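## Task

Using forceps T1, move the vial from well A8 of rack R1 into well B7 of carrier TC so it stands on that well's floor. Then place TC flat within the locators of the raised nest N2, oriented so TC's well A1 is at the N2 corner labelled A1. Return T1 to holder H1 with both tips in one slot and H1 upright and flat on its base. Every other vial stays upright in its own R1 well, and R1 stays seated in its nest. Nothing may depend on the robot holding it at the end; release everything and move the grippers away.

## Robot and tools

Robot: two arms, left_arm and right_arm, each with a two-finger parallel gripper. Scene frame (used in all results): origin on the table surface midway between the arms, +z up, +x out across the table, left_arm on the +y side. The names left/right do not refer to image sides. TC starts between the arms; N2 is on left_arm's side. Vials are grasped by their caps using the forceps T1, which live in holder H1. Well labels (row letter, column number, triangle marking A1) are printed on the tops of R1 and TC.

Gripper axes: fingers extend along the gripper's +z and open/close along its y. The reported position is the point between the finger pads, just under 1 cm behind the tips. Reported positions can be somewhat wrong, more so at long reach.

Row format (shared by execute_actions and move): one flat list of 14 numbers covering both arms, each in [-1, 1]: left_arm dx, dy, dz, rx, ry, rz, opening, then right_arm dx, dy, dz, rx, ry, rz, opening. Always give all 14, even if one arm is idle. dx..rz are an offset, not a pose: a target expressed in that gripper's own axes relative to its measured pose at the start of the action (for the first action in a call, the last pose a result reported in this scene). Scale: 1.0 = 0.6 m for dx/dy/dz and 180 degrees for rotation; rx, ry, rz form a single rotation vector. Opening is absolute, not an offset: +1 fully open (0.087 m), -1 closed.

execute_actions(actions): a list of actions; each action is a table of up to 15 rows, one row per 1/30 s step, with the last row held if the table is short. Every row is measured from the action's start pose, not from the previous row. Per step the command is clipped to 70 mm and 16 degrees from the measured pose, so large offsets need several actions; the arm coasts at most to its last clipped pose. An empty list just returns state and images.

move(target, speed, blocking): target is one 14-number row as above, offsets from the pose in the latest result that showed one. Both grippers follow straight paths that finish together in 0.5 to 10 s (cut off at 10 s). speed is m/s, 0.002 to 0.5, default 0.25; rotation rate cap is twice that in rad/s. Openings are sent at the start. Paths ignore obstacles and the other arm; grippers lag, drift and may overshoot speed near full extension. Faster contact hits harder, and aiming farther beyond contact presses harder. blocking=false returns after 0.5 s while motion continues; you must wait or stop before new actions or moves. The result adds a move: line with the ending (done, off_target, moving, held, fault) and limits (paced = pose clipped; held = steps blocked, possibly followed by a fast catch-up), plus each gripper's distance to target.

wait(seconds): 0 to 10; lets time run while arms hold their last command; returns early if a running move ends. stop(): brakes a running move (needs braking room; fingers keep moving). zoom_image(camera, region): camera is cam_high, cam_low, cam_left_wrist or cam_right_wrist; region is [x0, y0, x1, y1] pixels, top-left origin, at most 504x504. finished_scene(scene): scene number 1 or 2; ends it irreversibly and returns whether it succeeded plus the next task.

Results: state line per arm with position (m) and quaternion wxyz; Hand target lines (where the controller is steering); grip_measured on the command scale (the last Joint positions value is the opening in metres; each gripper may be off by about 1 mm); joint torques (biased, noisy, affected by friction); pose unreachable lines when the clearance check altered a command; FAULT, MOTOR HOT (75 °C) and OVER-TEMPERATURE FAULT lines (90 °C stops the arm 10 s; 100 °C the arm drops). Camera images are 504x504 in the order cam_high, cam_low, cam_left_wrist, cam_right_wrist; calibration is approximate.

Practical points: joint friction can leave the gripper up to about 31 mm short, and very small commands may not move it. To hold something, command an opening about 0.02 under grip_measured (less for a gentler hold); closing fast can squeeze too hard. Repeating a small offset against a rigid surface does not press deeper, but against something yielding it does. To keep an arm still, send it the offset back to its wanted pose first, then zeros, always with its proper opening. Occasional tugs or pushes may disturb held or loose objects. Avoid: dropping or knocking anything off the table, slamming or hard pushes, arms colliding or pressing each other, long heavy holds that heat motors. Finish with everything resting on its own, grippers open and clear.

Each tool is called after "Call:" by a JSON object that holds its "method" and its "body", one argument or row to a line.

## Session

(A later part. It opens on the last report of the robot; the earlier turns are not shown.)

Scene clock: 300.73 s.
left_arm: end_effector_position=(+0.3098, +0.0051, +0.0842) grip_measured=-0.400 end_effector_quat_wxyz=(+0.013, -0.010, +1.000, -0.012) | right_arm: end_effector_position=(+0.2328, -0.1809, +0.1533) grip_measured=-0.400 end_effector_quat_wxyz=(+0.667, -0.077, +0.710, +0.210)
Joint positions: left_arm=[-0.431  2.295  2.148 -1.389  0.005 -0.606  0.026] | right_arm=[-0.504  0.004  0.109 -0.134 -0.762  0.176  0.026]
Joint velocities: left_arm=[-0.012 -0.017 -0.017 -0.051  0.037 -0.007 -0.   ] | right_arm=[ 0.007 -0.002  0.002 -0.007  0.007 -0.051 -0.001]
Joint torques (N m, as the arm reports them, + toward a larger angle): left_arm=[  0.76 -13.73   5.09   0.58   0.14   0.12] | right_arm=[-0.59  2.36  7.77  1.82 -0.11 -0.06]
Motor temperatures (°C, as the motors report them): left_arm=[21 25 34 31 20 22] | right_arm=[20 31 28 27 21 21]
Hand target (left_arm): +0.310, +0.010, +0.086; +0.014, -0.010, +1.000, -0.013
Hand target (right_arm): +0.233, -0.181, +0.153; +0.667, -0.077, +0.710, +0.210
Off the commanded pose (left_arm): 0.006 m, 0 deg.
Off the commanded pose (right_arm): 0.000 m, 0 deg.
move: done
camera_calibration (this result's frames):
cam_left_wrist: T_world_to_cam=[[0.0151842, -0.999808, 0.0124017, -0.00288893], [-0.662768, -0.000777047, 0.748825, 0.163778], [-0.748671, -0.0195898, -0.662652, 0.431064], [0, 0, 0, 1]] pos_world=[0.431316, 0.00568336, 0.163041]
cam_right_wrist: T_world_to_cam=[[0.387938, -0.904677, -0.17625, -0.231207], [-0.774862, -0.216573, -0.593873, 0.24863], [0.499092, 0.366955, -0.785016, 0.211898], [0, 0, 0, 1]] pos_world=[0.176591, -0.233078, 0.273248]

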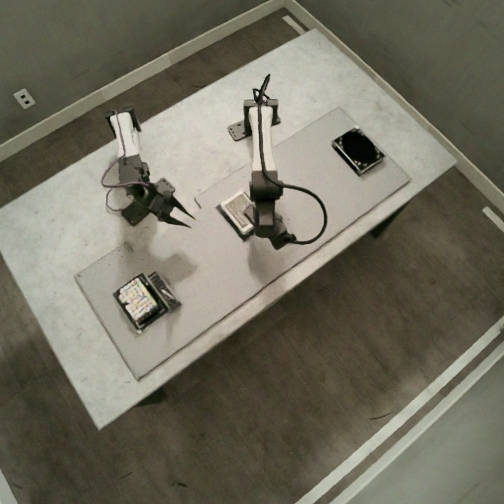

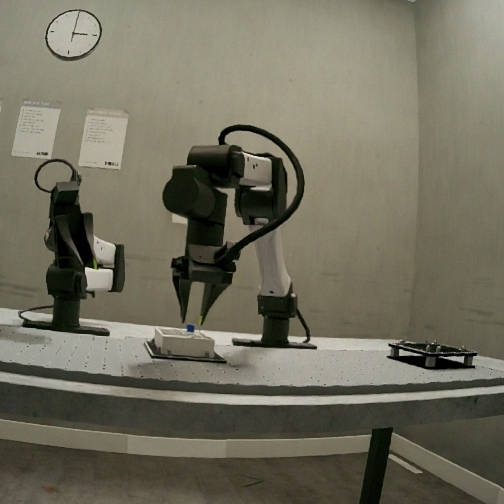

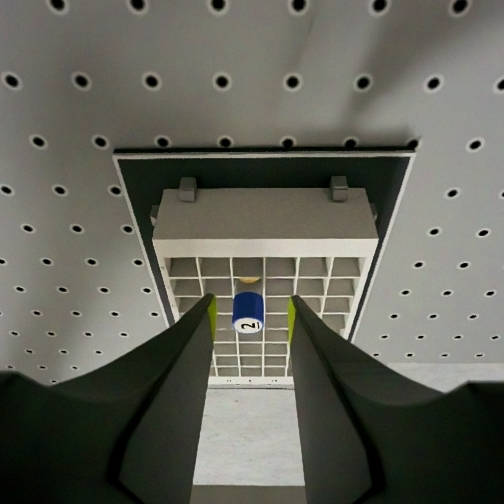

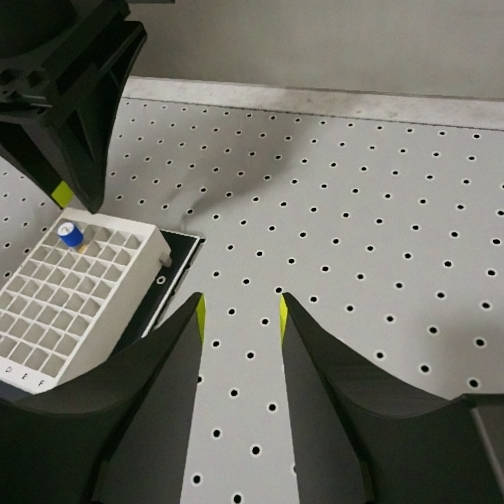

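Call:
{"method": "move", "body": {
  "target": [0.02,0.002,0.014,0,0,0,-0.4,0,0,0,0,0,0,-0.4],
  "speed": 0.03
}}

Call:
{"method": "zoom_image", "body": {
  "camera": "cam_low",
  "region": [120,240,280,400]
}}

Scene clock: 302.40 s.
left_arm: end_effector_position=(+0.3027, +0.0097, +0.0746) grip_measured=-0.400 end_effector_quat_wxyz=(+0.010, -0.011, +1.000, -0.010) | right_arm: end_effector_position=(+0.2328, -0.1809, +0.1533) grip_measured=-0.400 end_effector_quat_wxyz=(+0.667, -0.077, +0.710, +0.210)
Joint positions: left_arm=[-0.431  2.257  2.045 -1.331  0.005 -0.607  0.026] | right_arm=[-0.504  0.004  0.109 -0.134 -0.762  0.176  0.026]
Joint velocities: left_arm=[ 0.002 -0.007  0.012  0.037 -0.037 -0.007 -0.001] | right_arm=[-0.012 -0.002  0.002 -0.022  0.051  0.007  0.   ]
Joint torques (N m, as the arm reports them, + toward a larger angle): left_arm=[ -0.87 -13.26   5.06   0.53   0.13  -0.08] | right_arm=[-0.57  2.48  7.81  1.83 -0.09 -0.09]
Motor temperatures (°C, as the motors report them): left_arm=[21 27 34 31 20 22] | right_arm=[20 31 28 27 21 21]
Hand target (left_arm): +0.298, +0.006, +0.075; +0.012, -0.010, +1.000, -0.012
Hand target (right_arm): +0.233, -0.181, +0.153; +0.667, -0.077, +0.710, +0.210
Off the commanded pose (left_arm): 0.006 m, 0 deg.
Off the commanded pose (right_arm): 0.000 m, 0 deg.
move: done
camera_calibration (this result's frames):
cam_left_wrist: T_world_to_cam=[[0.0167721, -0.999825, 0.00833924, 0.0017829], [-0.658201, -0.00476225, 0.752827, 0.164638], [-0.752656, -0.0181154, -0.658165, 0.42035], [0, 0, 0, 1]] pos_world=[0.424714, 0.0101815, 0.152701]
cam_right_wrist: T_world_to_cam=[[0.387938, -0.904677, -0.17625, -0.231207], [-0.774862, -0.216573, -0.593873, 0.24863], [0.499092, 0.366955, -0.785016, 0.211898], [0, 0, 0, 1]] pos_world=[0.176591, -0.233078, 0.273248]

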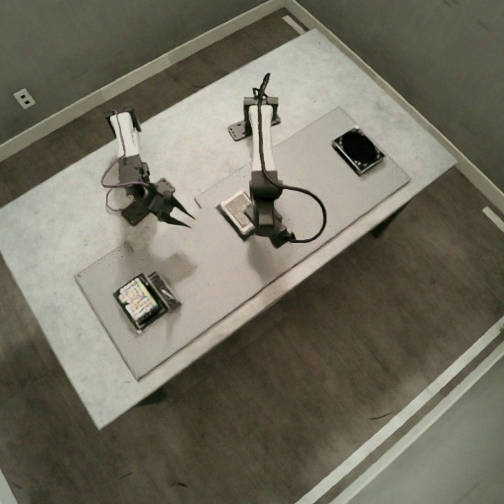

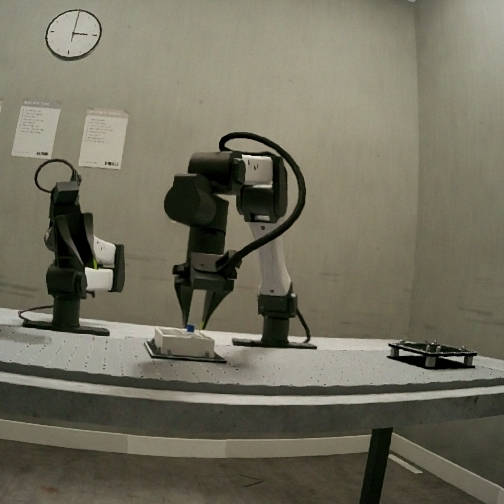

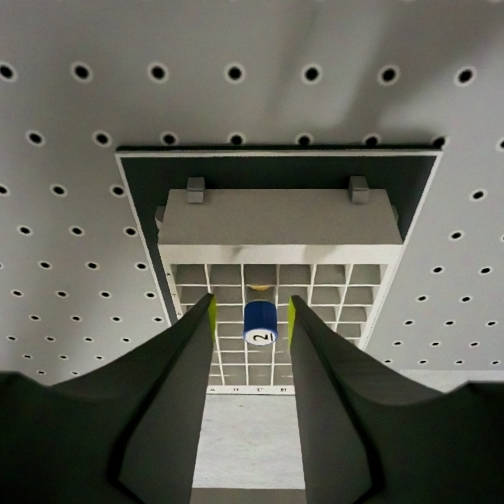

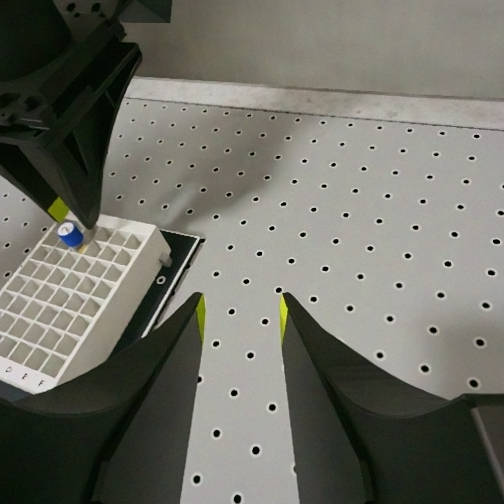

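Region (120, 240, 280, 400) of cam_low's 504x504 image, scaled by 3.150, with more detail than that image has.

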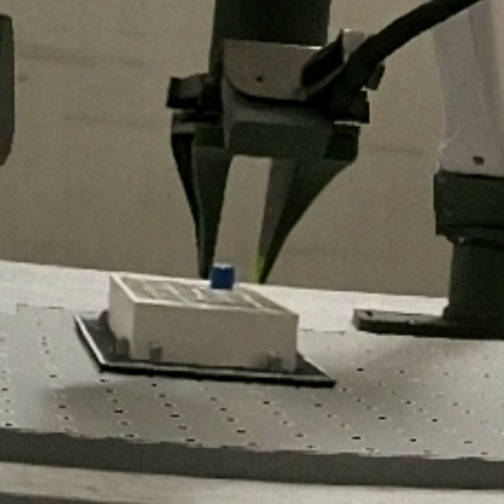

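A little more −x, −y, then close.

Call:
{"method": "move", "body": {
  "target": [0.012,-0.008,0.003,0,0,0,-0.4,0,0,0,0,0,0,-0.4],
  "speed": 0.03
}}

Call:
{"method": "move", "body": {
  "target": [0,0,0,0,0,0,-0.8,0,0,0,0,0,0,-0.4]
}}

Call:
{"method": "move", "body": {
  "target": [0,0,-0.075,0,0,0,-0.8,0,0,0,0,0,0,-0.4],
  "speed": 0.04
}}

Call:
{"method": "zoom_image", "body": {
  "camera": "cam_low",
  "region": [120,240,280,400]
}}

Scene clock: 303.67 s.
left_arm: end_effector_position=(+0.3027, +0.0057, +0.0746) grip_measured=-0.400 end_effector_quat_wxyz=(+0.014, -0.011, +1.000, -0.013) | right_arm: end_effector_position=(+0.2328, -0.1809, +0.1533) grip_measured=-0.400 end_effector_quat_wxyz=(+0.667, -0.077, +0.710, +0.210)
Joint positions: left_arm=[-0.439  2.257  2.045 -1.322  0.005 -0.614  0.026] | right_arm=[-0.504  0.004  0.109 -0.134 -0.762  0.176  0.026]
Joint velocities: left_arm=[-0.012 -0.007  0.002 -0.007 -0.051 -0.037 -0.   ] | right_arm=[-0.007 -0.002 -0.017 -0.066 -0.037 -0.022 -0.   ]
Joint torques (N m, as the arm reports them, + toward a larger angle): left_arm=[ -0.64 -13.09   4.48   0.59   0.09  -0.1 ] | right_arm=[-0.47  2.38  7.81  1.85 -0.11 -0.07]
Motor temperatures (°C, as the motors report them): left_arm=[21 28 34 30 20 22] | right_arm=[20 30 28 27 21 21]
Hand target (left_arm): +0.296, +0.005, +0.073; +0.010, -0.011, +1.000, -0.010
Hand target (right_arm): +0.233, -0.181, +0.153; +0.667, -0.077, +0.710, +0.210
Off the commanded pose (left_arm): 0.007 m, 1 deg.
Off the commanded pose (right_arm): 0.000 m, 0 deg.
move: done
camera_calibration (this result's frames):
cam_left_wrist: T_world_to_cam=[[0.0155379, -0.999782, 0.0139146, -0.00228286], [-0.664045, 0.0000860453, 0.747693, 0.166651], [-0.747531, -0.0208575, -0.663899, 0.419183], [0, 0, 0, 1]] pos_world=[0.424051, 0.00644639, 0.153723]
cam_right_wrist: T_world_to_cam=[[0.387938, -0.904677, -0.17625, -0.231207], [-0.774862, -0.216573, -0.593873, 0.24863], [0.499092, 0.366955, -0.785016, 0.211898], [0, 0, 0, 1]] pos_world=[0.176591, -0.233078, 0.273248]

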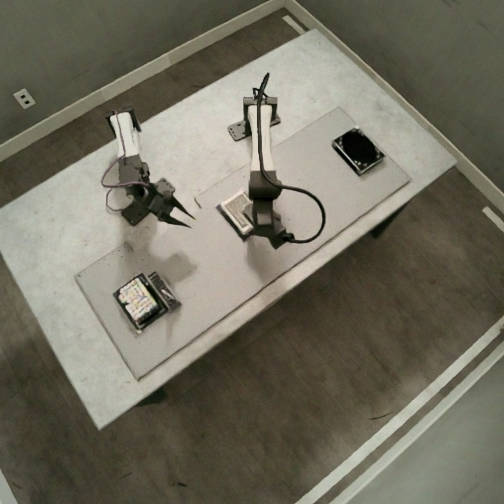

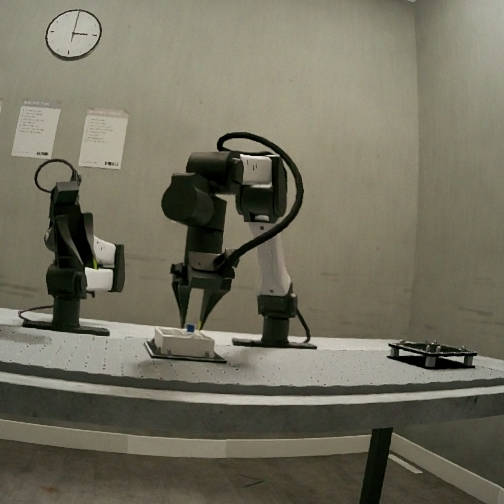

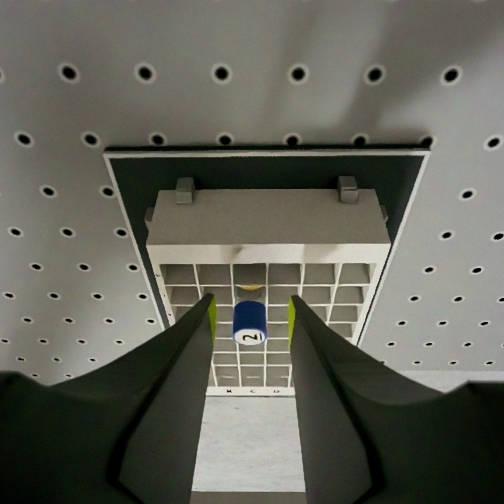

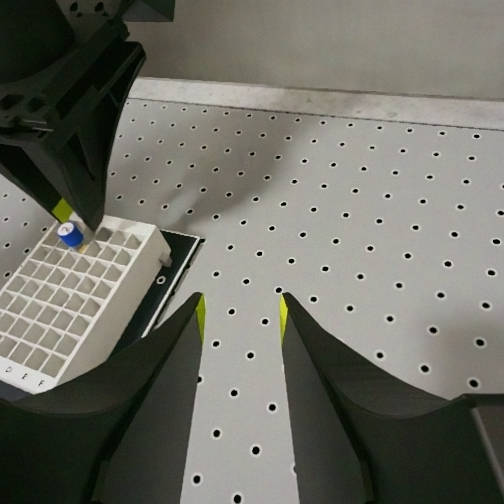

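Scene clock: 304.17 s.
left_arm: end_effector_position=(+0.3027, +0.0057, +0.0746) grip_measured=-0.800 end_effector_quat_wxyz=(+0.014, -0.011, +1.000, -0.013) | right_arm: end_effector_position=(+0.2328, -0.1809, +0.1533) grip_measured=-0.400 end_effector_quat_wxyz=(+0.667, -0.077, +0.710, +0.210)
Joint positions: left_arm=[-0.439  2.257  2.045 -1.322  0.005 -0.614  0.009] | right_arm=[-0.504  0.004  0.109 -0.134 -0.762  0.176  0.026]
Joint velocities: left_arm=[ 0.002 -0.007  0.007  0.007 -0.066 -0.022 -0.   ] | right_arm=[-0.007 -0.002  0.002  0.081  0.007 -0.007 -0.001]
Joint torques (N m, as the arm reports them, + toward a larger angle): left_arm=[  0.13 -12.25   7.24   0.51   0.12   0.03] | right_arm=[-0.54  2.32  7.68  1.86 -0.08 -0.09]
Motor temperatures (°C, as the motors report them): left_arm=[21 28 34 30 20 22] | right_arm=[20 30 28 27 21 21]
Hand target (left_arm): +0.303, +0.006, +0.075; +0.014, -0.011, +1.000, -0.013
Hand target (right_arm): +0.233, -0.181, +0.153; +0.667, -0.077, +0.710, +0.210
Off the commanded pose (left_arm): 0.000 m, 0 deg.
Off the commanded pose (right_arm): 0.000 m, 0 deg.
move: done
camera_calibration (this result's frames):
cam_left_wrist: T_world_to_cam=[[0.0155379, -0.999782, 0.0139146, -0.00228286], [-0.664045, 0.0000860453, 0.747693, 0.166651], [-0.747531, -0.0208575, -0.663899, 0.419183], [0, 0, 0, 1]] pos_world=[0.424051, 0.00644639, 0.153723]
cam_right_wrist: T_world_to_cam=[[0.387938, -0.904677, -0.17625, -0.231207], [-0.774862, -0.216573, -0.593873, 0.24863], [0.499092, 0.366955, -0.785016, 0.211898], [0, 0, 0, 1]] pos_world=[0.176591, -0.233078, 0.273248]

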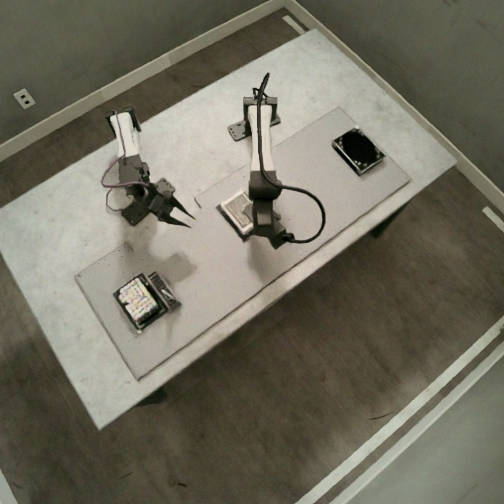

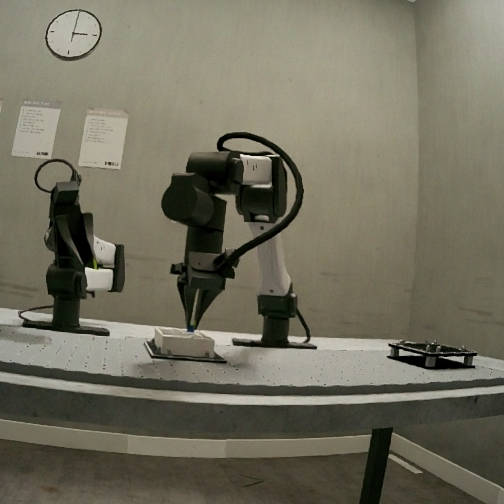

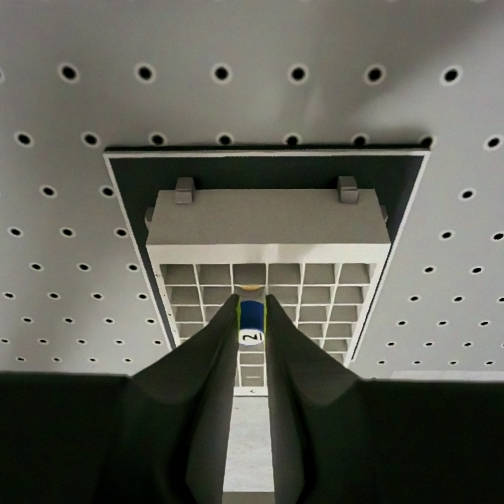

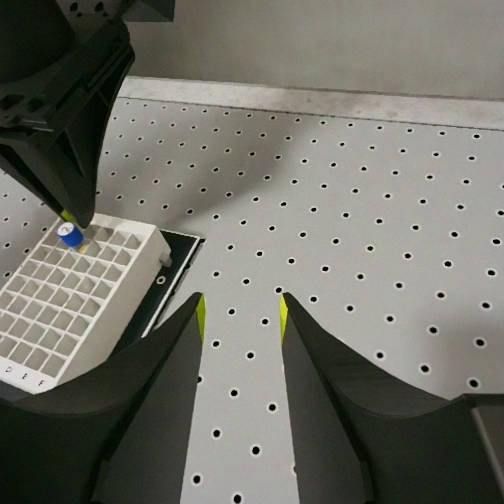

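Scene clock: 305.77 s.
left_arm: end_effector_position=(+0.3014, +0.0066, +0.1226) grip_measured=-0.800 end_effector_quat_wxyz=(+0.021, -0.011, +1.000, -0.018) | right_arm: end_effector_position=(+0.2328, -0.1809, +0.1533) grip_measured=-0.400 end_effector_quat_wxyz=(+0.667, -0.077, +0.710, +0.210)
Joint positions: left_arm=[-0.439  2.257  2.239 -1.498  0.005 -0.614  0.009] | right_arm=[-0.504  0.004  0.109 -0.134 -0.762  0.176  0.026]
Joint velocities: left_arm=[-0.002 -0.007 -0.002  0.007  0.037  0.022 -0.   ] | right_arm=[-0.007 -0.002 -0.002 -0.066  0.007 -0.066 -0.001]
Joint torques (N m, as the arm reports them, + toward a larger angle): left_arm=[ -0.03 -10.75   8.4    0.37   0.11   0.02] | right_arm=[-0.57  2.46  7.77  1.83 -0.08 -0.08]
Motor temperatures (°C, as the motors report them): left_arm=[21 29 34 30 20 22] | right_arm=[20 30 28 27 21 21]
Hand target (left_arm): +0.300, +0.007, +0.120; +0.014, -0.011, +1.000, -0.013
Hand target (right_arm): +0.233, -0.181, +0.153; +0.667, -0.077, +0.710, +0.210
Off the commanded pose (left_arm): 0.003 m, 1 deg.
Off the commanded pose (right_arm): 0.000 m, 0 deg.
move: done
camera_calibration (this result's frames):
cam_left_wrist: T_world_to_cam=[[0.0152471, -0.999587, 0.0243704, -0.00327158], [-0.675325, 0.00767911, 0.73748, 0.134514], [-0.737363, -0.0277023, -0.674929, 0.448456], [0, 0, 0, 1]] pos_world=[0.421565, 0.00812009, 0.203554]
cam_right_wrist: T_world_to_cam=[[0.387938, -0.904677, -0.17625, -0.231207], [-0.774862, -0.216573, -0.593873, 0.24863], [0.499092, 0.366955, -0.785016, 0.211898], [0, 0, 0, 1]] pos_world=[0.176591, -0.233078, 0.273248]

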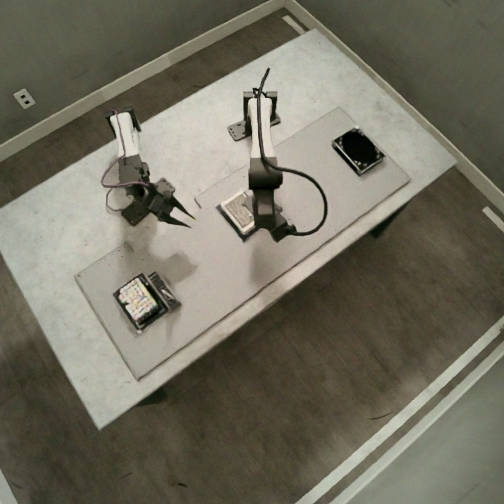

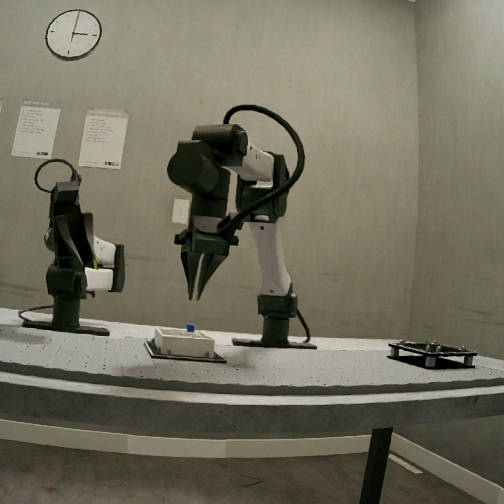

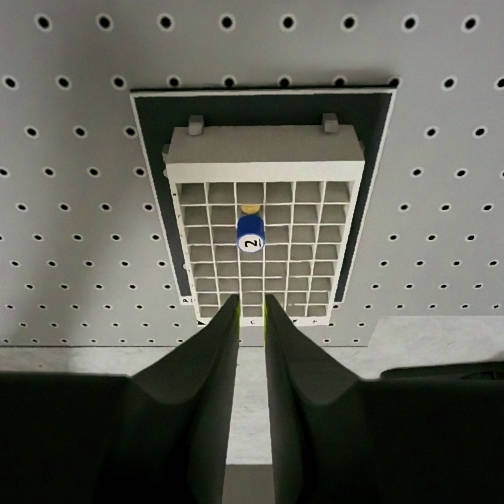

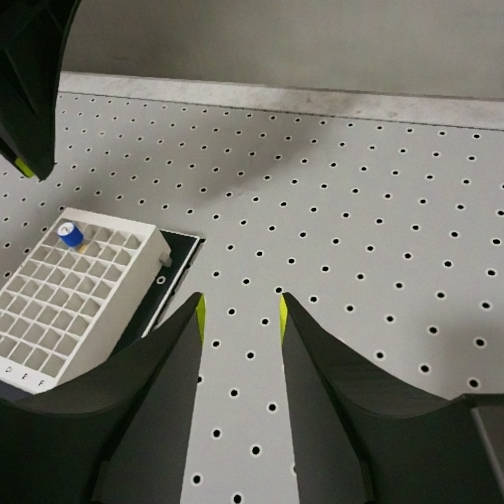

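Region (120, 240, 280, 400) of cam_low's 504x504 image, scaled by 3.150, with more detail than that image has.

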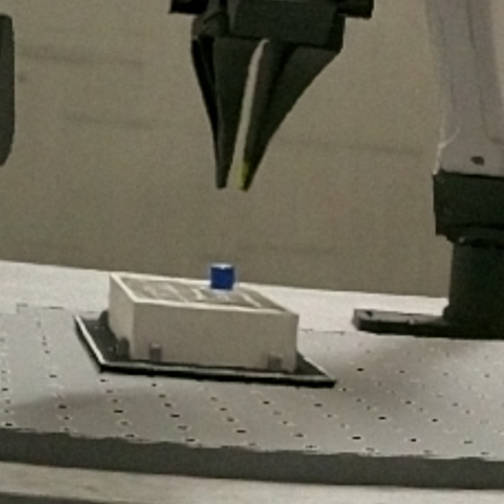

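Still too far +x. Target (0.291,0.006,0.072).

Call:
{"method": "move", "body": {
  "target": [0.022,0,0.086,0,0,0,-0.4,0,0,0,0,0,0,-0.4],
  "speed": 0.04
}}

Call:
{"method": "move", "body": {
  "target": [0,0,0,0,0,0,-0.82,0,0,0,0,0,0,-0.4]
}}

Scene clock: 308.20 s.
left_arm: end_effector_position=(+0.2979, +0.0087, +0.0691) grip_measured=-0.400 end_effector_quat_wxyz=(+0.020, -0.013, +1.000, -0.017) | right_arm: end_effector_position=(+0.2328, -0.1809, +0.1533) grip_measured=-0.400 end_effector_quat_wxyz=(+0.667, -0.077, +0.710, +0.210)
Joint positions: left_arm=[-0.439  2.211  1.95  -1.258  0.005 -0.619  0.026] | right_arm=[-0.504  0.004  0.109 -0.134 -0.762  0.176  0.026]
Joint velocities: left_arm=[-0.002  0.002 -0.012  0.037 -0.022 -0.066  0.001] | right_arm=[-0.002 -0.002  0.002  0.022 -0.066  0.037 -0.001]
Joint torques (N m, as the arm reports them, + toward a larger angle): left_arm=[ -1.12 -13.26   5.37   0.6    0.13  -0.06] | right_arm=[-0.53  2.44  7.81  1.87 -0.09 -0.07]
Motor temperatures (°C, as the motors report them): left_arm=[21 30 34 30 20 22] | right_arm=[20 30 28 27 21 21]
Hand target (left_arm): +0.292, +0.005, +0.070; +0.021, -0.010, +1.000, -0.018
Hand target (right_arm): +0.233, -0.181, +0.153; +0.667, -0.077, +0.710, +0.210
Off the commanded pose (left_arm): 0.009 m, 0 deg.
Off the commanded pose (right_arm): 0.000 m, 0 deg.
move: done
camera_calibration (this result's frames):
cam_left_wrist: T_world_to_cam=[[0.0202749, -0.999544, 0.0223872, -0.00111955], [-0.672888, 0.0029193, 0.739739, 0.170791], [-0.739467, -0.0300622, -0.672521, 0.410263], [0, 0, 0, 1]] pos_world=[0.418321, 0.0107158, 0.149595]
cam_right_wrist: T_world_to_cam=[[0.387938, -0.904677, -0.17625, -0.231207], [-0.774862, -0.216573, -0.593873, 0.24863], [0.499092, 0.366955, -0.785016, 0.211898], [0, 0, 0, 1]] pos_world=[0.176591, -0.233078, 0.273248]

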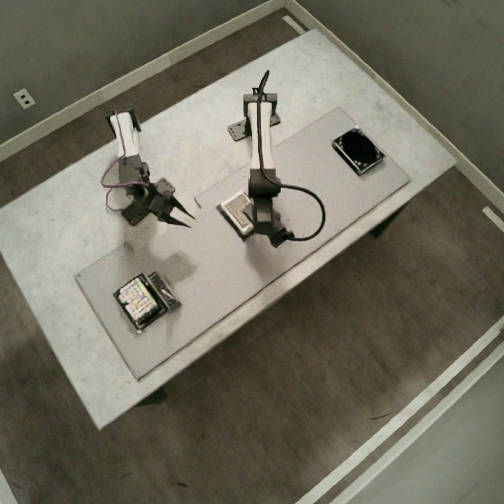

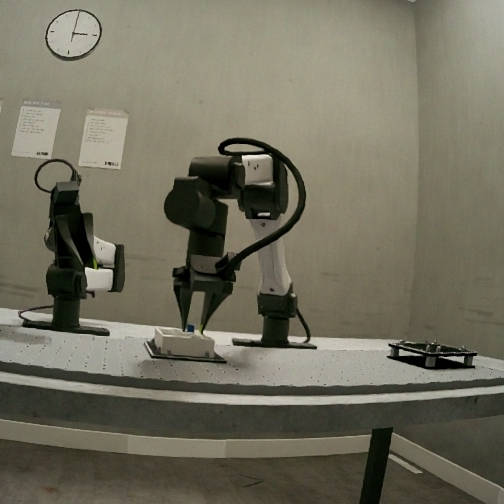

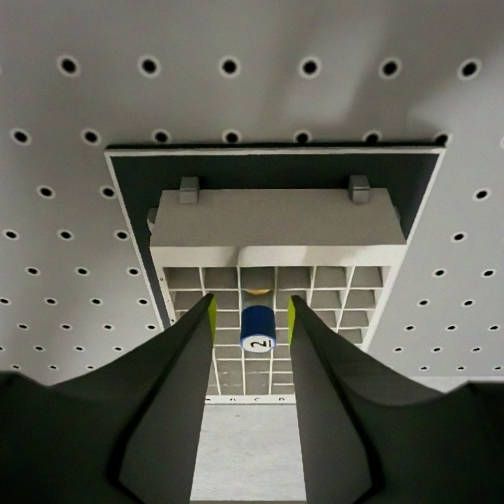

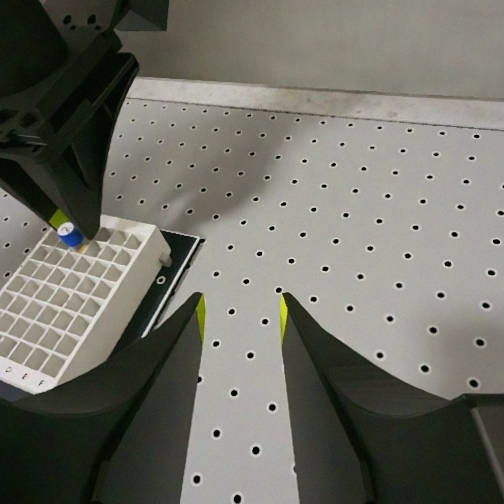

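Scene clock: 308.70 s.
left_arm: end_effector_position=(+0.2980, +0.0080, +0.0691) grip_measured=-0.782 end_effector_quat_wxyz=(+0.020, -0.013, +1.000, -0.019) | right_arm: end_effector_position=(+0.2328, -0.1809, +0.1533) grip_measured=-0.400 end_effector_quat_wxyz=(+0.667, -0.077, +0.710, +0.210)
Joint positions: left_arm=[-0.439  2.211  1.95  -1.256  0.008 -0.619  0.01 ] | right_arm=[-0.504  0.004  0.109 -0.134 -0.762  0.176  0.026]
Joint velocities: left_arm=[-0.002  0.012  0.002 -0.022 -0.007 -0.037  0.001] | right_arm=[-0.007 -0.002 -0.002 -0.066 -0.066 -0.007 -0.001]
Joint torques (N m, as the arm reports them, + toward a larger angle): left_arm=[ -0.05 -11.82   7.32   0.51   0.1    0.03] | right_arm=[-0.43  2.44  7.7   1.85 -0.1  -0.03]
Motor temperatures (°C, as the motors report them): left_arm=[21 31 34 30 20 22] | right_arm=[20 30 28 27 21 21]
Hand target (left_arm): +0.298, +0.009, +0.069; +0.020, -0.013, +1.000, -0.017
Hand target (right_arm): +0.233, -0.181, +0.153; +0.667, -0.077, +0.710, +0.210
Off the commanded pose (left_arm): 0.001 m, 0 deg.
Off the commanded pose (right_arm): 0.000 m, 0 deg.
move: done
camera_calibration (this result's frames):
cam_left_wrist: T_world_to_cam=[[0.0204983, -0.999452, 0.0259911, -0.00216302], [-0.67279, 0.00544053, 0.739813, 0.170774], [-0.739549, -0.0326515, -0.67231, 0.410368], [0, 0, 0, 1]] pos_world=[0.418427, 0.0103082, 0.14961]
cam_right_wrist: T_world_to_cam=[[0.387938, -0.904677, -0.17625, -0.231207], [-0.774862, -0.216573, -0.593873, 0.24863], [0.499092, 0.366955, -0.785016, 0.211898], [0, 0, 0, 1]] pos_world=[0.176591, -0.233078, 0.273248]

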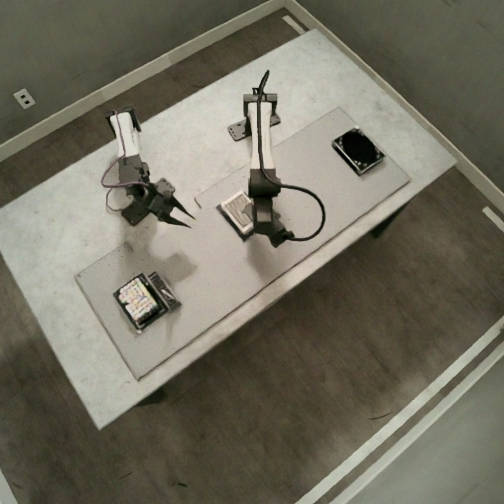

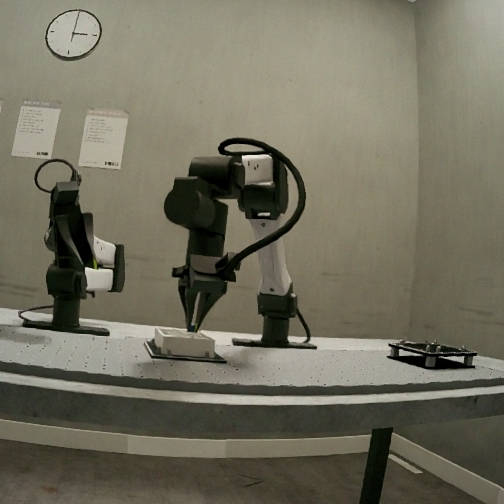

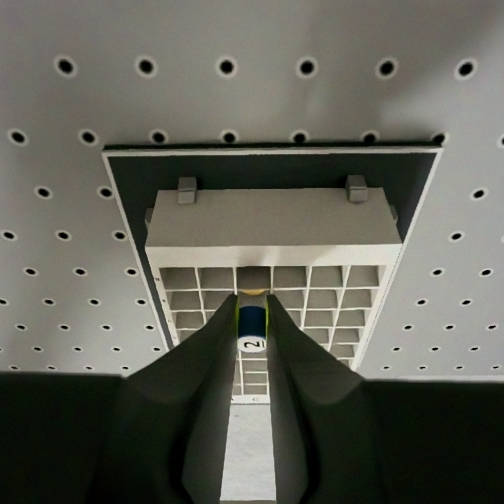

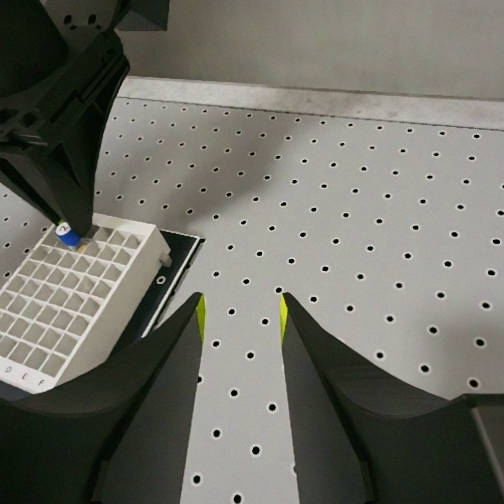

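Gripped. Target B7 ≈ (0.298,0.021).

Call:
{"method": "move", "body": {
  "target": [0,0,-0.075,0,0,0,-0.81,0,0,0,0,0,0,-0.4],
  "speed": 0.03
}}

Call:
{"method": "move", "body": {
  "target": [0,0.028,0,0,0,0,-0.81,0,0,0,0,0,0,-0.4],
  "speed": 0.03
}}

Call:
{"method": "zoom_image", "body": {
  "camera": "cam_low",
  "region": [120,240,280,400]
}}

Scene clock: 311.17 s.
left_arm: end_effector_position=(+0.2959, +0.0094, +0.1097) grip_measured=-0.782 end_effector_quat_wxyz=(+0.019, -0.013, +1.000, -0.019) | right_arm: end_effector_position=(+0.2328, -0.1809, +0.1533) grip_measured=-0.400 end_effector_quat_wxyz=(+0.667, -0.077, +0.710, +0.210)
Joint positions: left_arm=[-0.439  2.211  2.111 -1.418  0.008 -0.619  0.01 ] | right_arm=[-0.504  0.004  0.109 -0.134 -0.762  0.176  0.026]
Joint velocities: left_arm=[-0.017  0.002 -0.012 -0.037 -0.037  0.007  0.   ] | right_arm=[-0.002  0.022 -0.007  0.007  0.037  0.037  0.001]
Joint torques (N m, as the arm reports them, + toward a larger angle): left_arm=[ -0.02 -11.81   8.64   0.42   0.14   0.03] | right_arm=[-0.55  2.29  7.74  1.84 -0.07 -0.06]
Motor temperatures (°C, as the motors report them): left_arm=[21 32 34 29 20 22] | right_arm=[20 30 28 27 21 21]
Hand target (left_arm): +0.295, +0.010, +0.114; +0.020, -0.013, +1.000, -0.019
Hand target (right_arm): +0.233, -0.181, +0.153; +0.667, -0.077, +0.710, +0.210
Off the commanded pose (left_arm): 0.004 m, 0 deg.
Off the commanded pose (right_arm): 0.000 m, 0 deg.
move: done
camera_calibration (this result's frames):
cam_left_wrist: T_world_to_cam=[[0.0205065, -0.999458, 0.0257717, -0.00174866], [-0.672556, 0.00528291, 0.740027, 0.139238], [-0.739762, -0.0325083, -0.672083, 0.436197], [0, 0, 0, 1]] pos_world=[0.416364, 0.0116967, 0.190166]
cam_right_wrist: T_world_to_cam=[[0.387938, -0.904677, -0.17625, -0.231207], [-0.774862, -0.216573, -0.593873, 0.24863], [0.499092, 0.366955, -0.785016, 0.211898], [0, 0, 0, 1]] pos_world=[0.176591, -0.233078, 0.273248]

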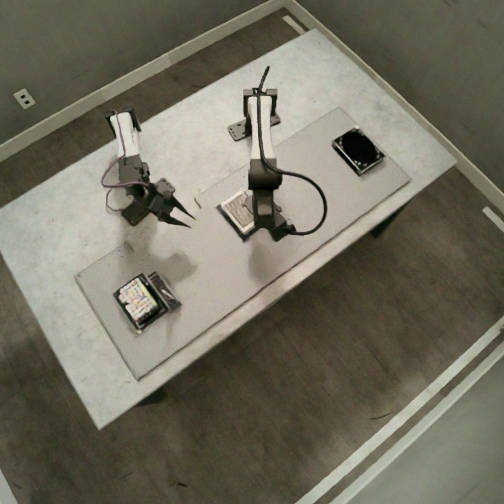

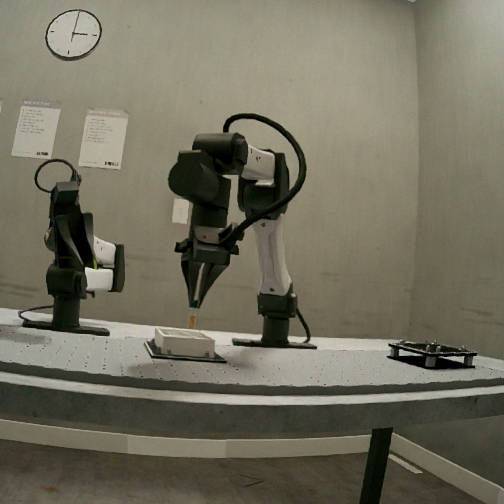

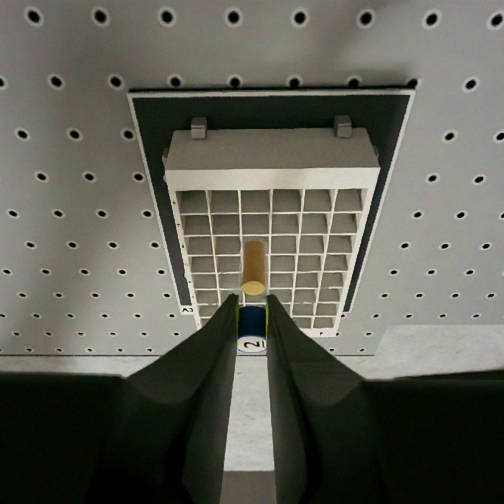

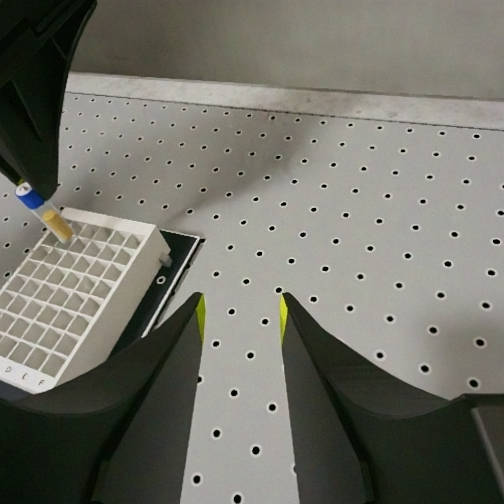

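Scene clock: 312.00 s.
left_arm: end_effector_position=(+0.2961, +0.0212, +0.1089) grip_measured=-0.782 end_effector_quat_wxyz=(+0.019, -0.015, +1.000, -0.018) | right_arm: end_effector_position=(+0.2328, -0.1809, +0.1533) grip_measured=-0.400 end_effector_quat_wxyz=(+0.667, -0.077, +0.710, +0.210)
Joint positions: left_arm=[-0.416  2.179  2.057 -1.396  0.008 -0.599  0.01 ] | right_arm=[-0.504  0.004  0.109 -0.134 -0.762  0.176  0.026]
Joint velocities: left_arm=[-0.017  0.002 -0.017  0.037 -0.022  0.037 -0.   ] | right_arm=[-0.007  0.012 -0.002  0.022 -0.022 -0.037 -0.001]
Joint torques (N m, as the arm reports them, + toward a larger angle): left_arm=[  0.76 -12.72   5.13   0.6    0.19   0.14] | right_arm=[-0.53  2.33  7.9   1.86 -0.07 -0.12]
Motor temperatures (°C, as the motors report them): left_arm=[21 32 34 29 20 22] | right_arm=[20 30 29 27 21 21]
Hand target (left_arm): +0.296, +0.026, +0.109; +0.019, -0.013, +1.000, -0.019
Hand target (right_arm): +0.233, -0.181, +0.153; +0.667, -0.077, +0.710, +0.210
Off the commanded pose (left_arm): 0.005 m, 0 deg.
Off the commanded pose (right_arm): 0.000 m, 0 deg.
move: done
camera_calibration (this result's frames):
cam_left_wrist: T_world_to_cam=[[0.0232176, -0.999439, 0.0241309, 0.00940506], [-0.672159, 0.00226194, 0.740403, 0.13981], [-0.740043, -0.0334102, -0.67173, 0.436201], [0, 0, 0, 1]] pos_world=[0.416564, 0.0236571, 0.189266]
cam_right_wrist: T_world_to_cam=[[0.387938, -0.904677, -0.17625, -0.231207], [-0.774862, -0.216573, -0.593873, 0.24863], [0.499092, 0.366955, -0.785016, 0.211898], [0, 0, 0, 1]] pos_world=[0.176591, -0.233078, 0.273248]

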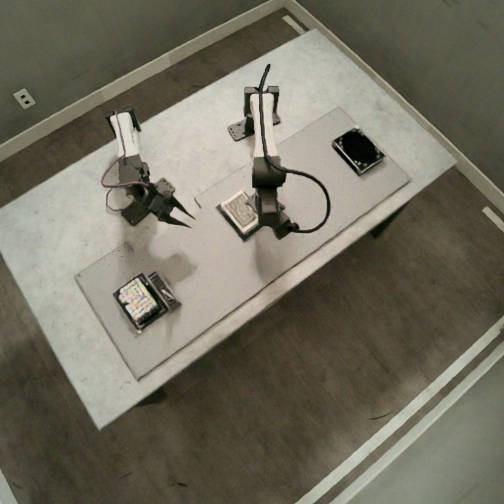

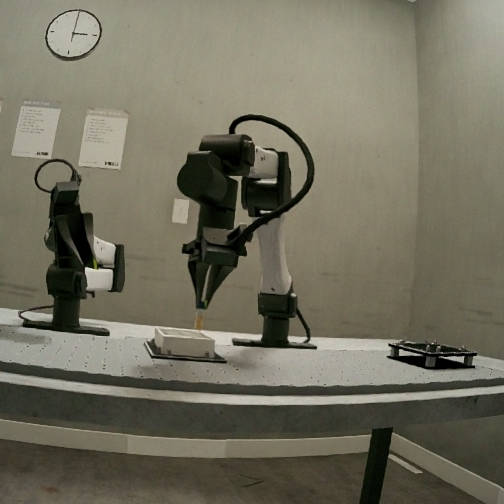

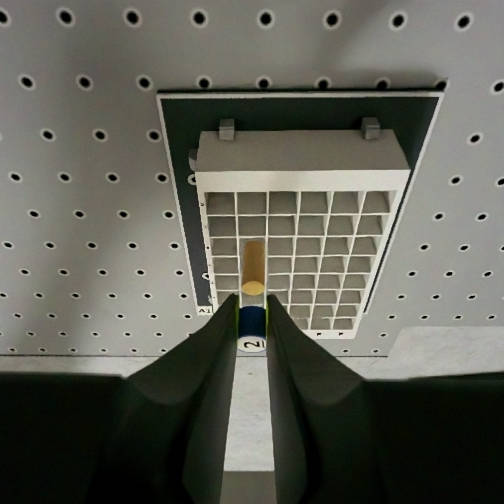

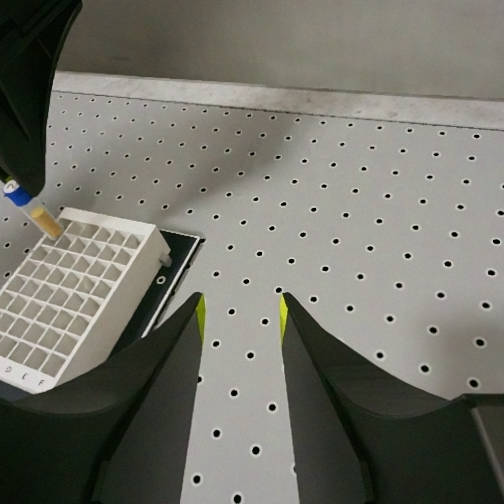

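Region (120, 240, 280, 400) of cam_low's 504x504 image, scaled by 3.150, with more detail than that image has.

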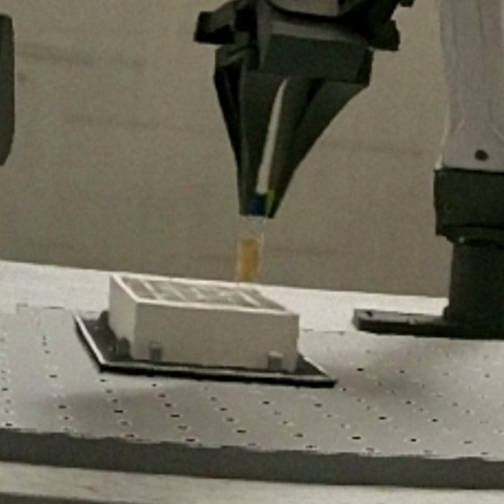

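Call:
{"method": "move", "body": {
  "target": [0,0,0.055,0,0,0,-0.81,0,0,0,0,0,0,-0.4],
  "speed": 0.02
}}

Scene clock: 314.50 s.
left_arm: end_effector_position=(+0.2985, +0.0195, +0.0959) grip_measured=-0.782 end_effector_quat_wxyz=(+0.030, -0.014, +0.999, -0.025) | right_arm: end_effector_position=(+0.2328, -0.1809, +0.1533) grip_measured=-0.400 end_effector_quat_wxyz=(+0.667, -0.077, +0.710, +0.210)
Joint positions: left_arm=[-0.416  2.158  1.972 -1.309  0.009 -0.597  0.01 ] | right_arm=[-0.504  0.004  0.109 -0.134 -0.762  0.176  0.026]
Joint velocities: left_arm=[-0.002 -0.012  0.007  0.037  0.007  0.022 -0.001] | right_arm=[-0.022  0.022 -0.012 -0.066 -0.022 -0.007 -0.   ]
Joint torques (N m, as the arm reports them, + toward a larger angle): left_arm=[ 0.13 -9.89  3.46  0.9   0.12  0.02] | right_arm=[-0.59  2.35  7.95  1.8  -0.08 -0.09]
Motor temperatures (°C, as the motors report them): left_arm=[21 34 34 29 20 22] | right_arm=[20 30 29 27 21 21]
Hand target (left_arm): +0.297, +0.021, +0.076; +0.019, -0.014, +1.000, -0.017
Hand target (right_arm): +0.233, -0.181, +0.153; +0.667, -0.077, +0.710, +0.210
Off the commanded pose (left_arm): 0.020 m, 1 deg.
Off the commanded pose (right_arm): 0.000 m, 0 deg.
move: off_target (left_arm)
camera_calibration (this result's frames):
cam_left_wrist: T_world_to_cam=[[0.0209914, -0.999029, 0.0387253, 0.00728939], [-0.68744, 0.0137018, 0.726111, 0.156708], [-0.725937, -0.0418634, -0.686486, 0.426601], [0, 0, 0, 1]] pos_world=[0.41726, 0.0229941, 0.178786]
cam_right_wrist: T_world_to_cam=[[0.387938, -0.904677, -0.17625, -0.231207], [-0.774862, -0.216573, -0.593873, 0.24863], [0.499092, 0.366955, -0.785016, 0.211898], [0, 0, 0, 1]] pos_world=[0.176591, -0.233078, 0.273248]

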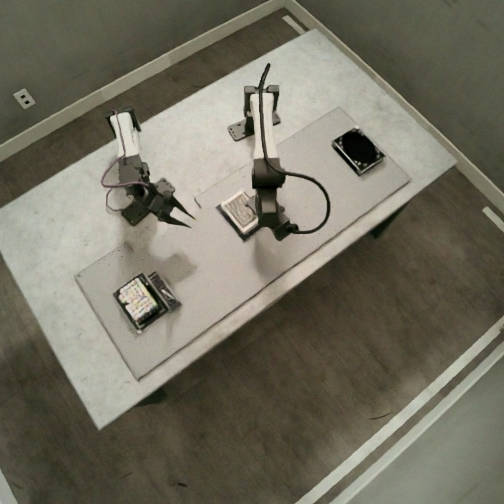

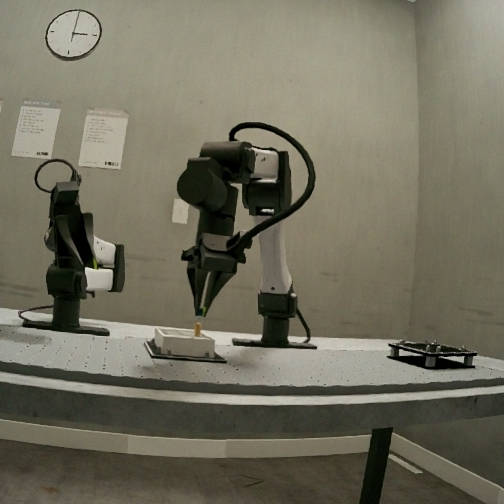

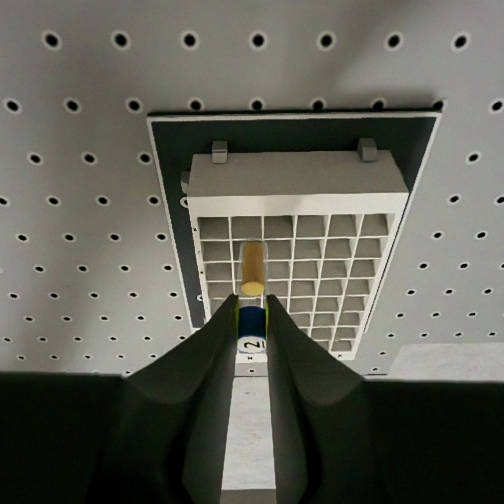

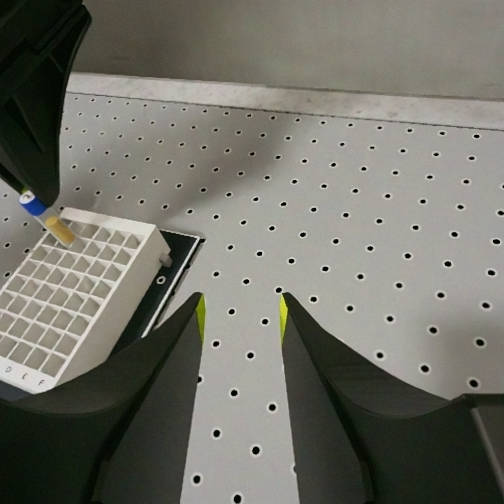

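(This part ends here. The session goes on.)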